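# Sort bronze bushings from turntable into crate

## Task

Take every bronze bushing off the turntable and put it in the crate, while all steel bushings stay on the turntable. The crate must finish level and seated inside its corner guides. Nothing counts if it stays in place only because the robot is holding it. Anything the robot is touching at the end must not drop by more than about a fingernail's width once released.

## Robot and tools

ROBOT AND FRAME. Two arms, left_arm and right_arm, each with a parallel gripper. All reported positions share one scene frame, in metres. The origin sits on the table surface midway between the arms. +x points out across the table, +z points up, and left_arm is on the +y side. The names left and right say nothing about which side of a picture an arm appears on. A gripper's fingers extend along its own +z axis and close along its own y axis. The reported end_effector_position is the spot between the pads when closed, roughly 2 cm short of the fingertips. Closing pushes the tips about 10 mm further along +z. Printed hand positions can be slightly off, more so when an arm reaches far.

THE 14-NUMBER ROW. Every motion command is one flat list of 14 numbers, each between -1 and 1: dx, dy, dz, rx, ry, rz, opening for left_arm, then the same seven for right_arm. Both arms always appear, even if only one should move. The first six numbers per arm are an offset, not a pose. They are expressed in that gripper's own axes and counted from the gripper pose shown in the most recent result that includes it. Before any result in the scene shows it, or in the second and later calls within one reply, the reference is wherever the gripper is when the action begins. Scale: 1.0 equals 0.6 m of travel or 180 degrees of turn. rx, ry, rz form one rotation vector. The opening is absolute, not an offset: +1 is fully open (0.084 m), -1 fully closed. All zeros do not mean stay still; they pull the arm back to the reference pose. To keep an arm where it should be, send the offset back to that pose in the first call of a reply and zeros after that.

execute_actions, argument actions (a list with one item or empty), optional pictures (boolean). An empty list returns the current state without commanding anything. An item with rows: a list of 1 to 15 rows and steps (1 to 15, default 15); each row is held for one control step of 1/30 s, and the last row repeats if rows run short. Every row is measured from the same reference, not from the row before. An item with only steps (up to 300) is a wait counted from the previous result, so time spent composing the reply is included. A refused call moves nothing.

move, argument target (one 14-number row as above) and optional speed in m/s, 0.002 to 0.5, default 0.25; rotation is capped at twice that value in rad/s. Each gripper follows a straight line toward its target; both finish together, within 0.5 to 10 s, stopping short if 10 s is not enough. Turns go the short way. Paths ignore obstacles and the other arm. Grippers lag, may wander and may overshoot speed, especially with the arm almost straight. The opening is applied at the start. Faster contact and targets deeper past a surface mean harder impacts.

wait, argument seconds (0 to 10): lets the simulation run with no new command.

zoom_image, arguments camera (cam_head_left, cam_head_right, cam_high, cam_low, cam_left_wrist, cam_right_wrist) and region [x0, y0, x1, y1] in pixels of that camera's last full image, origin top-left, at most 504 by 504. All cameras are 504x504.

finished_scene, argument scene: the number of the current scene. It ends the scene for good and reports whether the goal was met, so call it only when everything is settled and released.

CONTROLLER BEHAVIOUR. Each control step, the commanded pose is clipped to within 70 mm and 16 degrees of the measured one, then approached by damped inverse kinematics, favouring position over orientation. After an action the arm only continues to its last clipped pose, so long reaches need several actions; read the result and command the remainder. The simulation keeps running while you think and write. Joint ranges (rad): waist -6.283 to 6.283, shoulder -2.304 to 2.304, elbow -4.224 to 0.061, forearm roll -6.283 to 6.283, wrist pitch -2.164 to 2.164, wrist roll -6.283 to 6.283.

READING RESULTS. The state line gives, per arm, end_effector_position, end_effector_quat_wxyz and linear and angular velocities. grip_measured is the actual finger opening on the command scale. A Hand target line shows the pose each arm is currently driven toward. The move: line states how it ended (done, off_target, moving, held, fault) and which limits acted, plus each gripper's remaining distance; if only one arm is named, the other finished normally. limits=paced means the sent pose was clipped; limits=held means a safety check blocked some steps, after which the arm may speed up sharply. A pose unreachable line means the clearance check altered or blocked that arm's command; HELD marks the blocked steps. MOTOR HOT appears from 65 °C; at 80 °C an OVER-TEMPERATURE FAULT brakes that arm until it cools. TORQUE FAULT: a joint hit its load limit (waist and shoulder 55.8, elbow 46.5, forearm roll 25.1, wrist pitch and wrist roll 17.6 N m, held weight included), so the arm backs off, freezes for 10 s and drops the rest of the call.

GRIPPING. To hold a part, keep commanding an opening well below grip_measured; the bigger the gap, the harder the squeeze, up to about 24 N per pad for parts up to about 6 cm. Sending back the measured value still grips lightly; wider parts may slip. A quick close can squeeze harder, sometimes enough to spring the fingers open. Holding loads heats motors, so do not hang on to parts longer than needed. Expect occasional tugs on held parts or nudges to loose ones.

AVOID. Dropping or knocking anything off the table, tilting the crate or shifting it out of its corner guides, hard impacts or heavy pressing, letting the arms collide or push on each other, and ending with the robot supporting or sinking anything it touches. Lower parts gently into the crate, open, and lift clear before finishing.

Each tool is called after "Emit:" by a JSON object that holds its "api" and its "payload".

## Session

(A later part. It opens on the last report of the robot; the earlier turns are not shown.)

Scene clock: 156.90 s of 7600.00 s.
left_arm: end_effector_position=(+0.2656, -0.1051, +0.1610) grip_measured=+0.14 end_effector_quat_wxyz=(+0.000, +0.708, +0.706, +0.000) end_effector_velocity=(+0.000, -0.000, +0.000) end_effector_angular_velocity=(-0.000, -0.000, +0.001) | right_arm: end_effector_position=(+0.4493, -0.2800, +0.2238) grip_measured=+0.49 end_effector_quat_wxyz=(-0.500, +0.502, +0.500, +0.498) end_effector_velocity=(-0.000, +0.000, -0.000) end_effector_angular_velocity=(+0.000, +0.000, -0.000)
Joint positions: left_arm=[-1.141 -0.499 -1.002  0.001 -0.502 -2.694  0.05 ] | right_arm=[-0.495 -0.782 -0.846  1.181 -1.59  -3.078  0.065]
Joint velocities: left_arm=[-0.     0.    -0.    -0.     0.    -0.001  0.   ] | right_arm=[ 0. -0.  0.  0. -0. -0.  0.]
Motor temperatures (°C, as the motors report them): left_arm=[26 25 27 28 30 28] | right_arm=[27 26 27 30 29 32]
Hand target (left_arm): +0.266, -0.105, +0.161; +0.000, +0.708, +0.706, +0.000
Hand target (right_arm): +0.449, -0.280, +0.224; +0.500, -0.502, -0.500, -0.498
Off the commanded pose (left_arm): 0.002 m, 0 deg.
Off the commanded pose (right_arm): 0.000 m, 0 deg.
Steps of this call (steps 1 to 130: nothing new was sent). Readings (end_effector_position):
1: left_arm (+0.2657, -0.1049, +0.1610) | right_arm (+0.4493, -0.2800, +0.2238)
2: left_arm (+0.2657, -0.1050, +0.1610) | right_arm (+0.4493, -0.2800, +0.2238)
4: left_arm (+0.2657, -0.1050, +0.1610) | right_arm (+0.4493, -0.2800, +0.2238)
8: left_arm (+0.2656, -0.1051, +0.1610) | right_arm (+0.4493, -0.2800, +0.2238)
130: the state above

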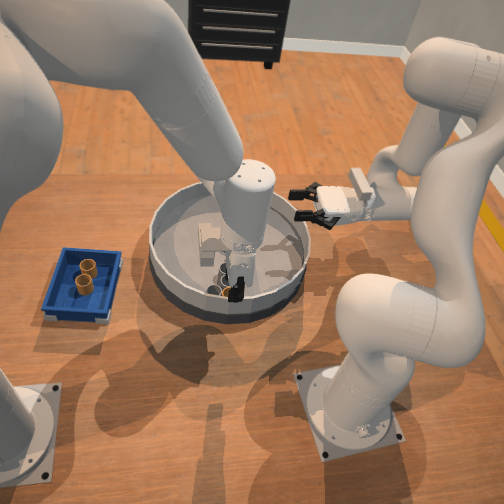

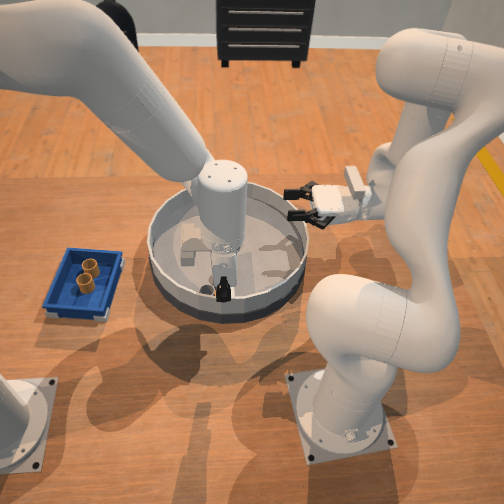

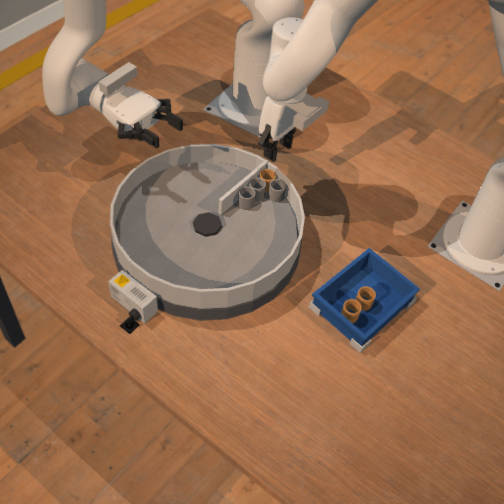

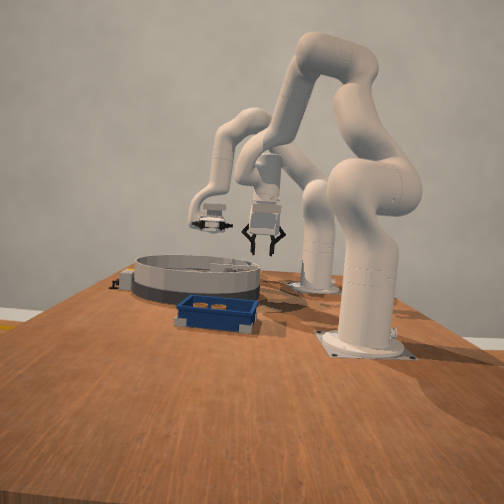

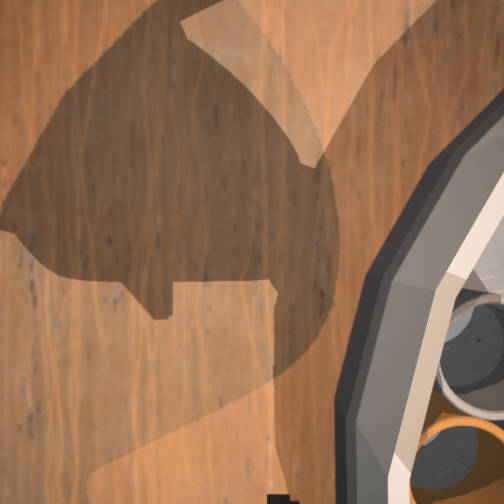

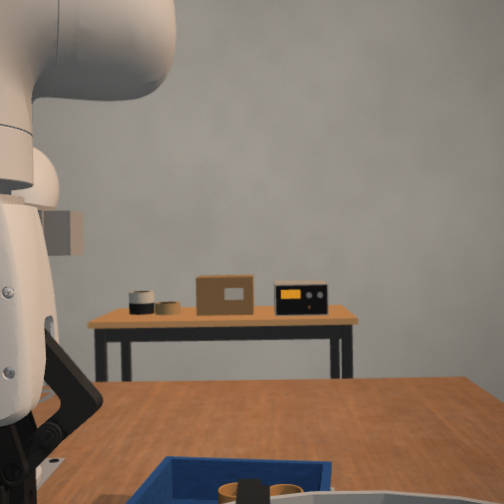

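Emit:
{"api": "move", "payload": {"target": [0,0.0003,0.079,0,0,0,0.15,0,0,0,0,0,0,0.5], "speed": 0.08}}

Emit:
{"api": "move", "payload": {"target": [0,0,0.03,0,0,0,0.15,0,0,0,0,0,0,0.5], "speed": 0.012}}

Emit:
{"api": "move", "payload": {"target": [0,0,-0.12,0,0,0,0.15,0,0,0,0,0,0,0.5], "speed": 0.06}}

Scene clock: 158.77 s of 7600.00 s.
left_arm: end_effector_position=(+0.2659, -0.1052, +0.1140) grip_measured=+0.14 end_effector_quat_wxyz=(+0.001, +0.708, +0.706, +0.000) end_effector_velocity=(+0.000, +0.000, -0.002) end_effector_angular_velocity=(+0.000, -0.000, -0.001) | right_arm: end_effector_position=(+0.4493, -0.2800, +0.2238) grip_measured=+0.49 end_effector_quat_wxyz=(-0.500, +0.502, +0.500, +0.498) end_effector_velocity=(+0.000, +0.000, -0.000) end_effector_angular_velocity=(-0.001, -0.000, -0.000)
Joint positions: left_arm=[-1.141 -0.586 -0.997  0.002 -0.41  -2.694  0.05 ] | right_arm=[-0.495 -0.782 -0.846  1.181 -1.59  -3.078  0.065]
Joint velocities: left_arm=[ 0.    -0.004 -0.     0.001  0.004  0.001 -0.   ] | right_arm=[ 0.     0.    -0.     0.     0.001  0.    -0.   ]
Motor temperatures (°C, as the motors report them): left_arm=[26 25 27 28 30 28] | right_arm=[27 26 27 30 29 32]
Hand target (left_arm): +0.266, -0.105, +0.114; +0.000, +0.708, +0.706, +0.000
Hand target (right_arm): +0.449, -0.280, +0.224; +0.500, -0.502, -0.500, -0.498
Off the commanded pose (left_arm): 0.000 m, 0 deg.
Off the commanded pose (right_arm): 0.000 m, 0 deg.
move: done

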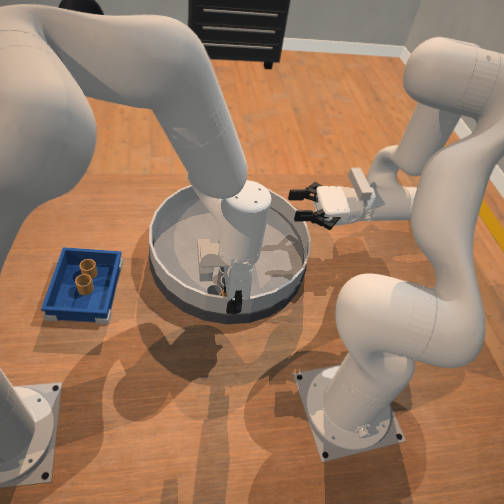

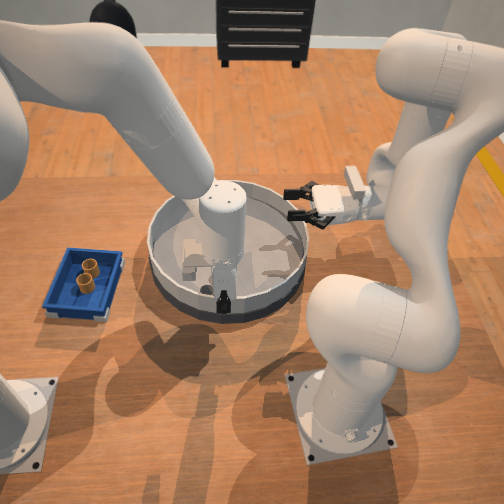

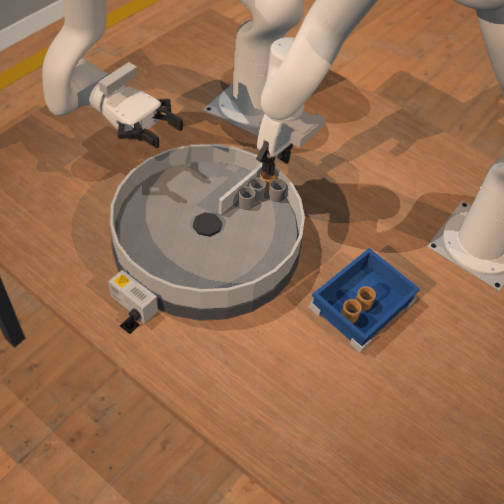

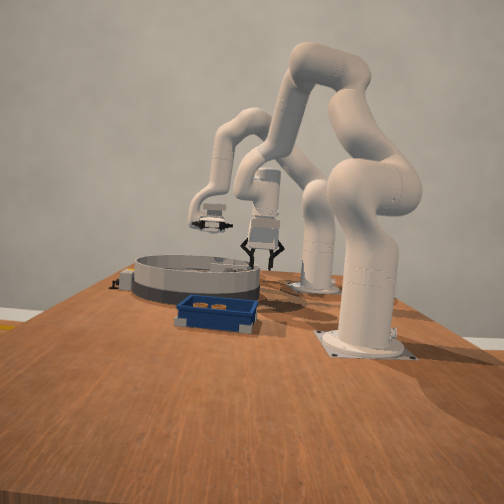

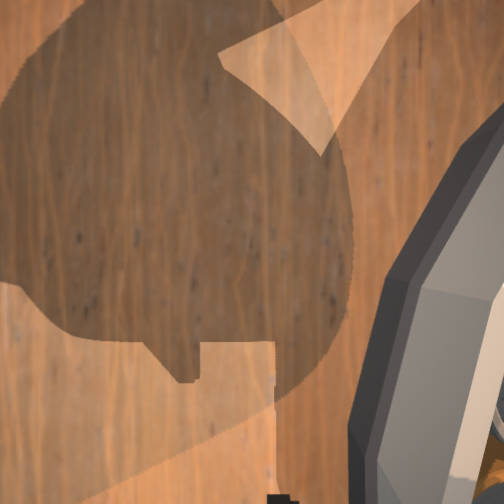

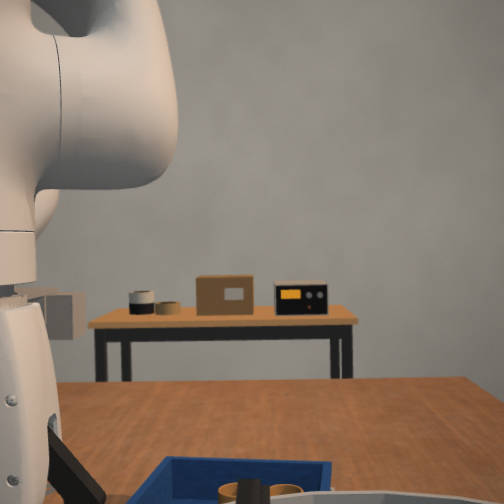

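Scene clock: 160.50 s of 7600.00 s.
left_arm: end_effector_position=(+0.2659, -0.1051, +0.0960) grip_measured=+0.14 end_effector_quat_wxyz=(+0.000, +0.708, +0.706, +0.000) end_effector_velocity=(-0.000, -0.000, -0.001) end_effector_angular_velocity=(-0.000, +0.000, +0.001) | right_arm: end_effector_position=(+0.4493, -0.2800, +0.2238) grip_measured=+0.49 end_effector_quat_wxyz=(-0.500, +0.502, +0.500, +0.498) end_effector_velocity=(-0.000, -0.000, -0.000) end_effector_angular_velocity=(-0.001, -0.000, +0.000)
Joint positions: left_arm=[-1.141 -0.621 -0.999  0.002 -0.377 -2.695  0.05 ] | right_arm=[-0.495 -0.782 -0.846  1.181 -1.59  -3.078  0.065]
Joint velocities: left_arm=[-0.    -0.002 -0.    -0.     0.002 -0.001  0.   ] | right_arm=[-0.    -0.    -0.    -0.     0.001 -0.     0.   ]
Motor temperatures (°C, as the motors report them): left_arm=[26 25 27 28 30 28] | right_arm=[27 26 27 30 29 32]
Hand target (left_arm): +0.266, -0.105, +0.096; +0.001, +0.708, +0.706, +0.000
Hand target (right_arm): +0.449, -0.280, +0.224; +0.500, -0.502, -0.500, -0.498
Off the commanded pose (left_arm): 0.000 m, 0 deg.
Off the commanded pose (right_arm): 0.000 m, 0 deg.
move: done

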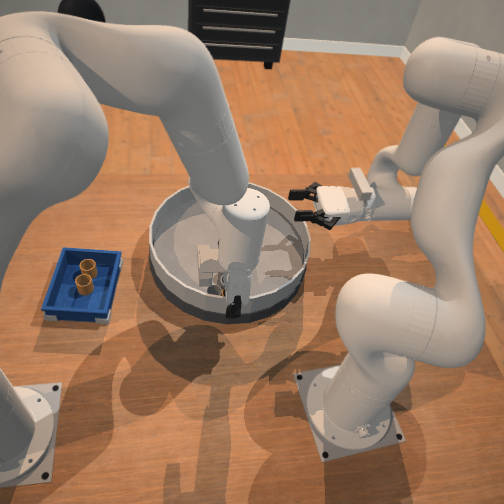

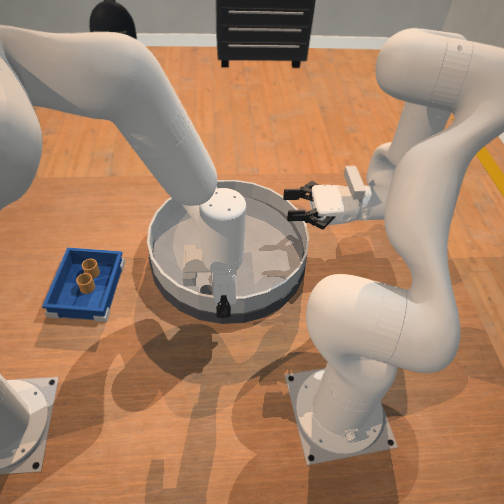

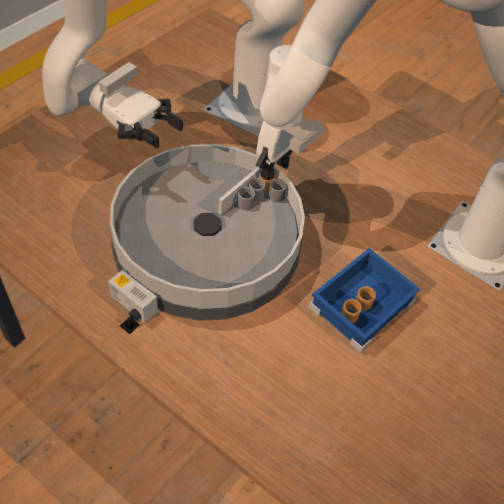

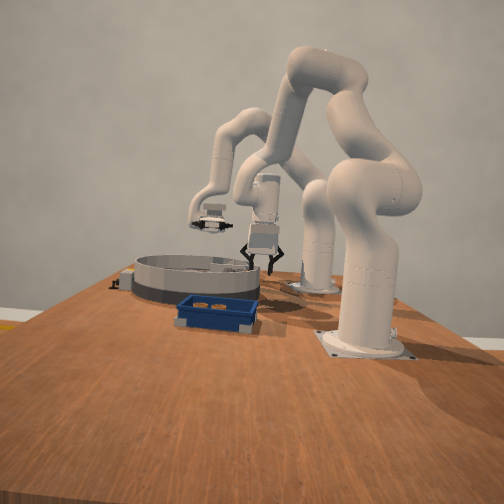

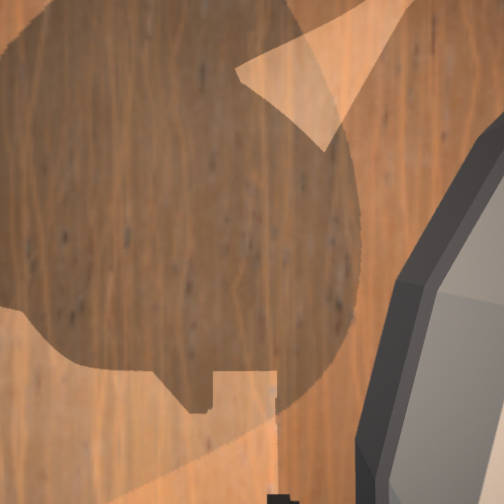

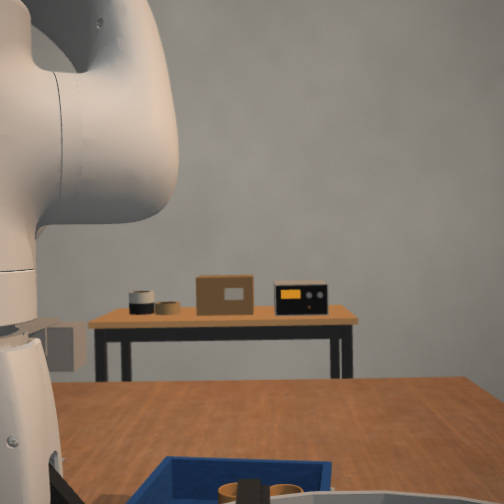

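Scene clock: 162.03 s of 7600.00 s.
left_arm: end_effector_position=(+0.2658, -0.1050, +0.1677) grip_measured=+0.14 end_effector_quat_wxyz=(+0.000, +0.708, +0.706, +0.000) end_effector_velocity=(-0.000, +0.000, +0.001) end_effector_angular_velocity=(+0.001, -0.000, -0.001) | right_arm: end_effector_position=(+0.4493, -0.2800, +0.2238) grip_measured=+0.49 end_effector_quat_wxyz=(-0.500, +0.502, +0.500, +0.498) end_effector_velocity=(-0.000, -0.000, -0.000) end_effector_angular_velocity=(+0.000, +0.001, -0.001)
Joint positions: left_arm=[-1.141 -0.487 -1.004  0.001 -0.516 -2.694  0.05 ] | right_arm=[-0.495 -0.782 -0.846  1.181 -1.59  -3.078  0.065]
Joint velocities: left_arm=[-0.     0.002 -0.     0.001 -0.003  0.     0.   ] | right_arm=[-0.001 -0.001  0.     0.     0.     0.     0.   ]
Motor temperatures (°C, as the motors report them): left_arm=[26 25 27 28 30 28] | right_arm=[27 26 27 30 29 32]
Hand target (left_arm): +0.266, -0.105, +0.168; +0.000, +0.708, +0.706, +0.000
Hand target (right_arm): +0.449, -0.280, +0.224; +0.500, -0.502, -0.500, -0.498
Off the commanded pose (left_arm): 0.000 m, 0 deg.
Off the commanded pose (right_arm): 0.000 m, 0 deg.
move: done

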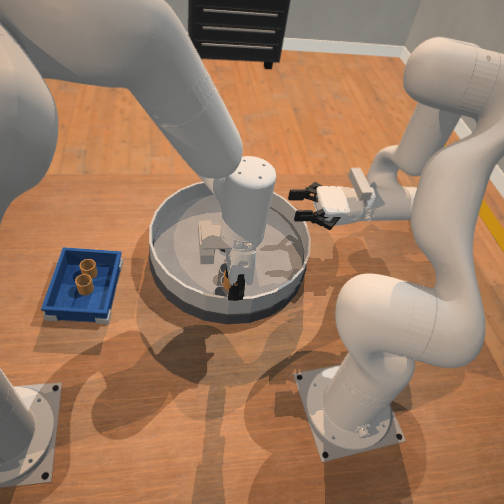

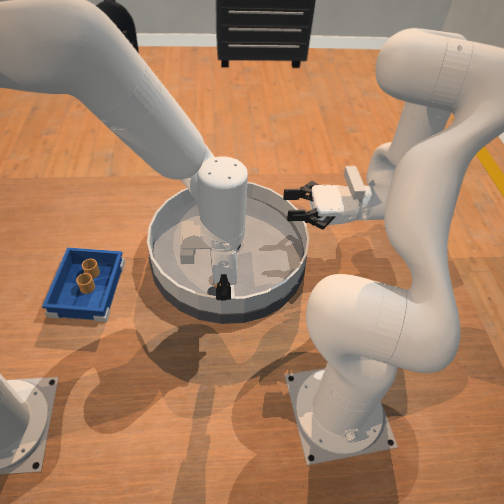

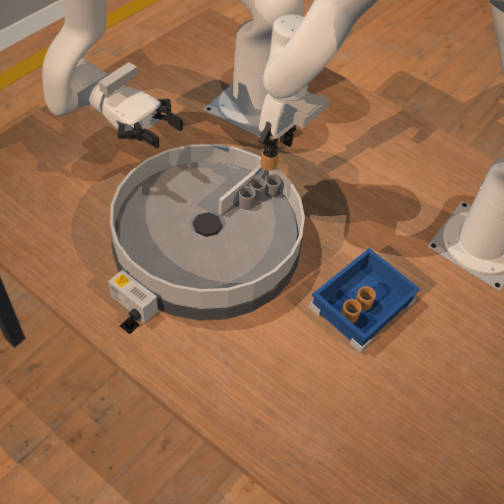

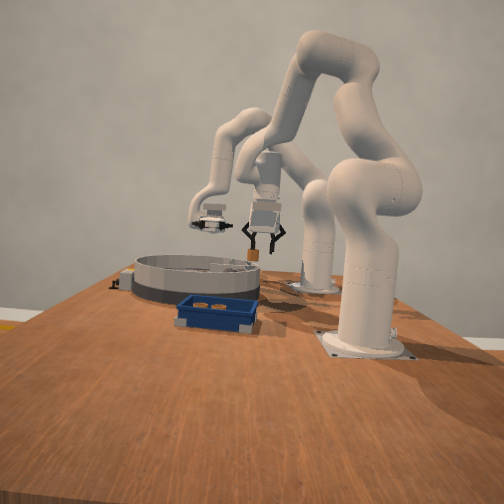

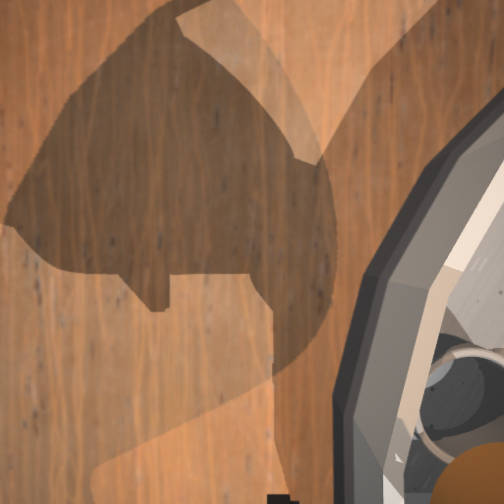

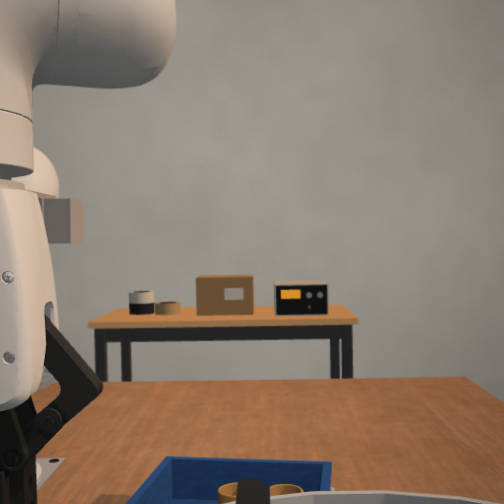

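Emit:
{"api": "move", "payload": {"target": [0.279,0.3073,-0.151,0,0,0.5,0.15,-0.004,0,0.25,0,0,0,0.5], "speed": 0.35}}

Emit:
{"api": "move", "payload": {"target": [0,0,0,0,0,0,0.15,0,0,0.27,0,0,0,0.5], "speed": 0.2}}

Scene clock: 165.60 s of 7600.00 s.
left_arm: end_effector_position=(+0.4494, +0.0621, +0.2580) grip_measured=+0.14 end_effector_quat_wxyz=(+0.000, +1.000, -0.001, -0.000) end_effector_velocity=(+0.001, +0.001, +0.001) end_effector_angular_velocity=(-0.002, +0.002, -0.005) | right_arm: end_effector_position=(+0.4494, -0.1303, +0.2204) grip_measured=+0.49 end_effector_quat_wxyz=(-0.500, +0.503, +0.500, +0.497) end_effector_velocity=(+0.000, +0.000, +0.000) end_effector_angular_velocity=(+0.001, -0.001, -0.000)
Joint positions: left_arm=[-0.656 -0.321 -1.015 -0.001 -0.693 -0.637  0.05 ] | right_arm=[-0.157 -0.757 -0.758  1.518 -1.565 -3.135  0.065]
Joint velocities: left_arm=[ 0.004 -0.    -0.002 -0.005 -0.002  0.013 -0.   ] | right_arm=[ 0.001  0.    -0.     0.001 -0.001  0.     0.   ]
Motor temperatures (°C, as the motors report them): left_arm=[26 25 27 28 30 28] | right_arm=[27 26 27 30 29 32]
Hand target (left_arm): +0.449, +0.062, +0.258; +0.001, +1.000, -0.001, -0.000
Hand target (right_arm): +0.449, -0.130, +0.220; +0.500, -0.503, -0.500, -0.497
Off the commanded pose (left_arm): 0.001 m, 0 deg.
Off the commanded pose (right_arm): 0.000 m, 0 deg.
move: done

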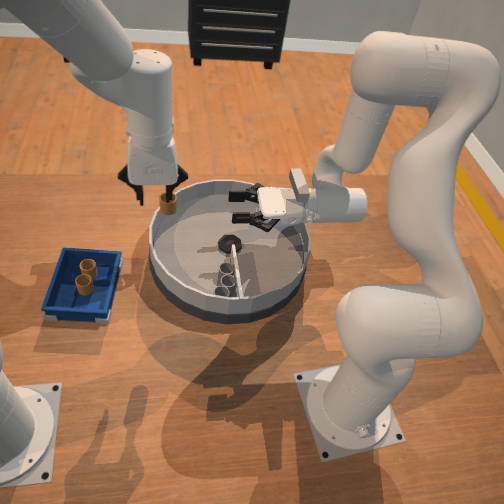

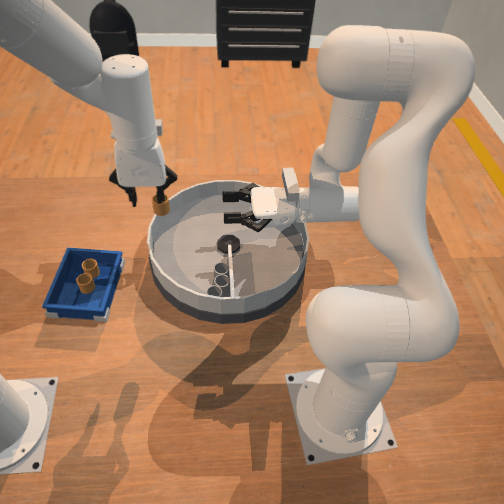

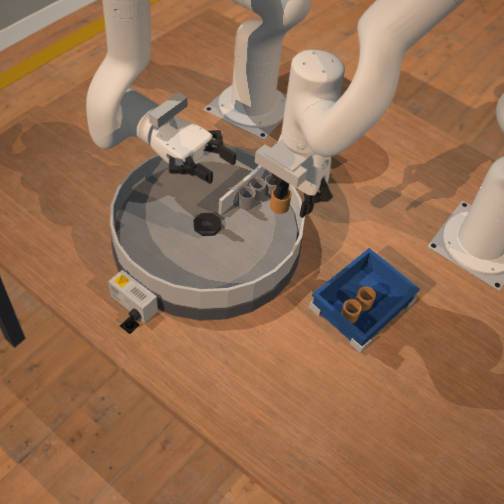

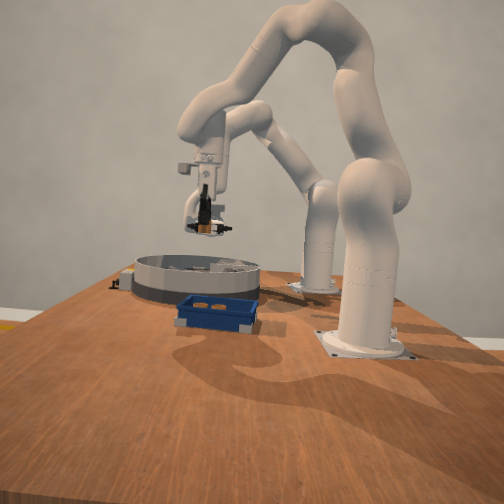

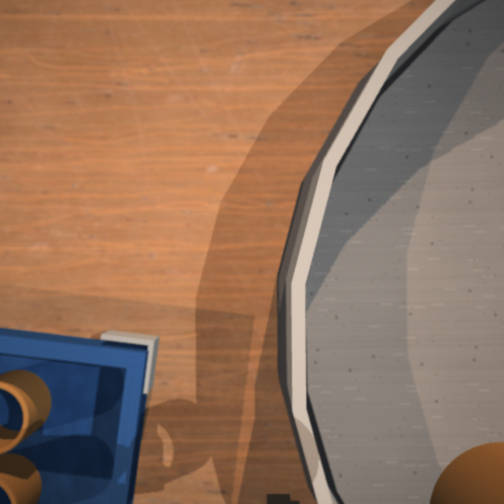

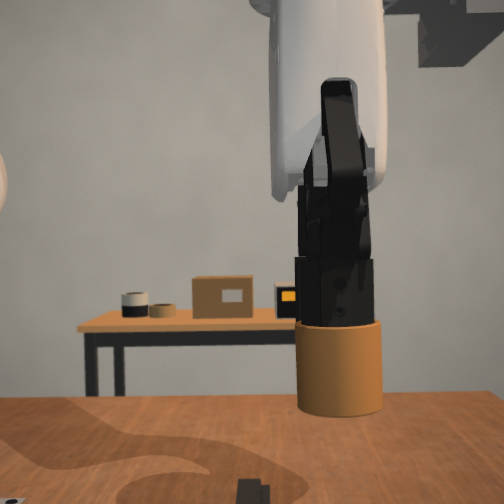

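Scene clock: 166.90 s of 7600.00 s.
left_arm: end_effector_position=(+0.4494, +0.0621, +0.2580) grip_measured=+0.14 end_effector_quat_wxyz=(+0.000, +1.000, -0.001, -0.000) end_effector_velocity=(-0.000, -0.000, -0.000) end_effector_angular_velocity=(+0.001, -0.000, -0.001) | right_arm: end_effector_position=(+0.4497, +0.0311, +0.2190) grip_measured=+0.49 end_effector_quat_wxyz=(-0.499, +0.503, +0.501, +0.497) end_effector_velocity=(-0.000, +0.002, +0.001) end_effector_angular_velocity=(+0.001, -0.001, +0.001)
Joint positions: left_arm=[-0.656 -0.321 -1.015 -0.001 -0.693 -0.637  0.05 ] | right_arm=[ 0.217 -0.782 -0.819  1.892 -1.552 -3.101  0.065]
Joint velocities: left_arm=[-0.    -0.     0.     0.001 -0.     0.     0.   ] | right_arm=[ 0.005  0.    -0.002  0.004 -0.     0.001 -0.   ]
Motor temperatures (°C, as the motors report them): left_arm=[26 25 27 28 30 28] | right_arm=[27 26 27 30 29 32]
Hand target (left_arm): +0.449, +0.062, +0.258; +0.000, +1.000, -0.001, -0.000
Hand target (right_arm): +0.450, +0.031, +0.219; +0.499, -0.503, -0.501, -0.497
Off the commanded pose (left_arm): 0.000 m, 0 deg.
Off the commanded pose (right_arm): 0.001 m, 0 deg.
move: done

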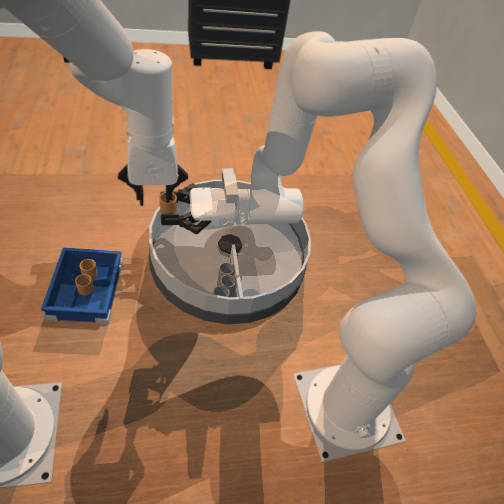

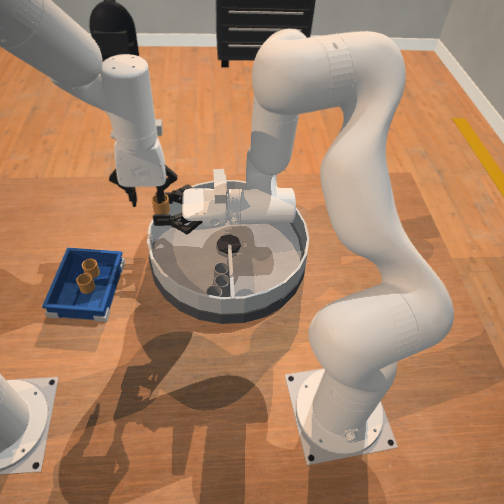

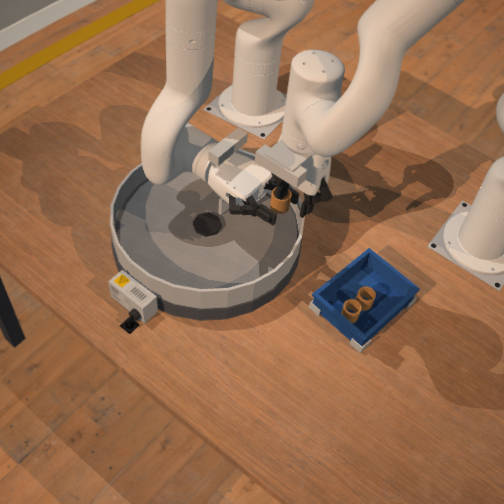

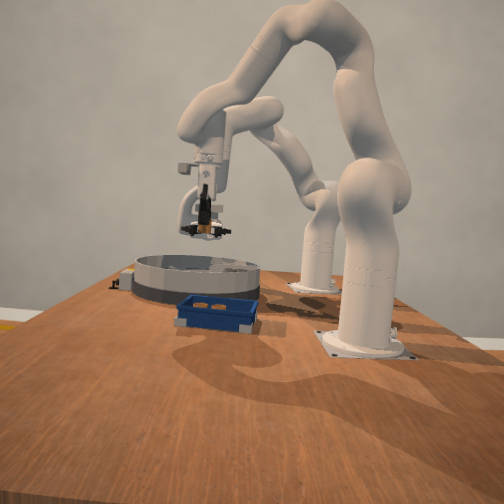

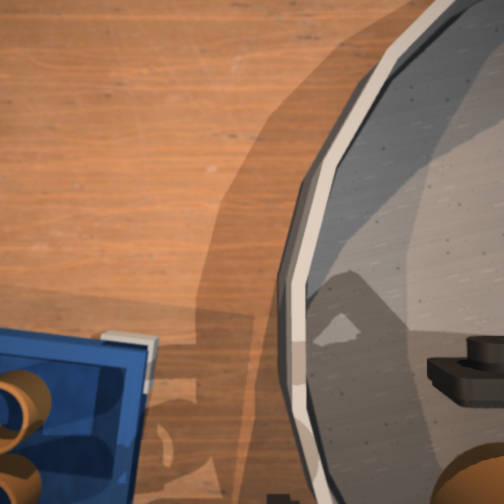

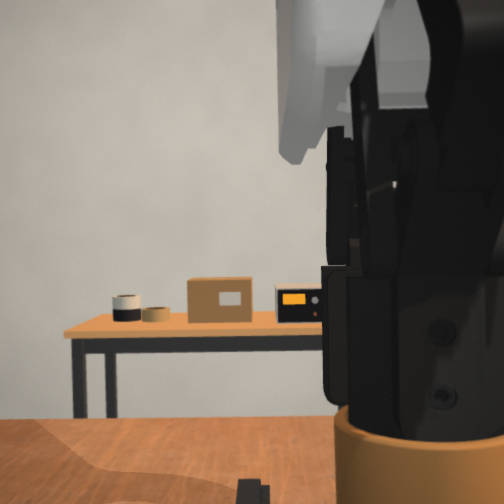

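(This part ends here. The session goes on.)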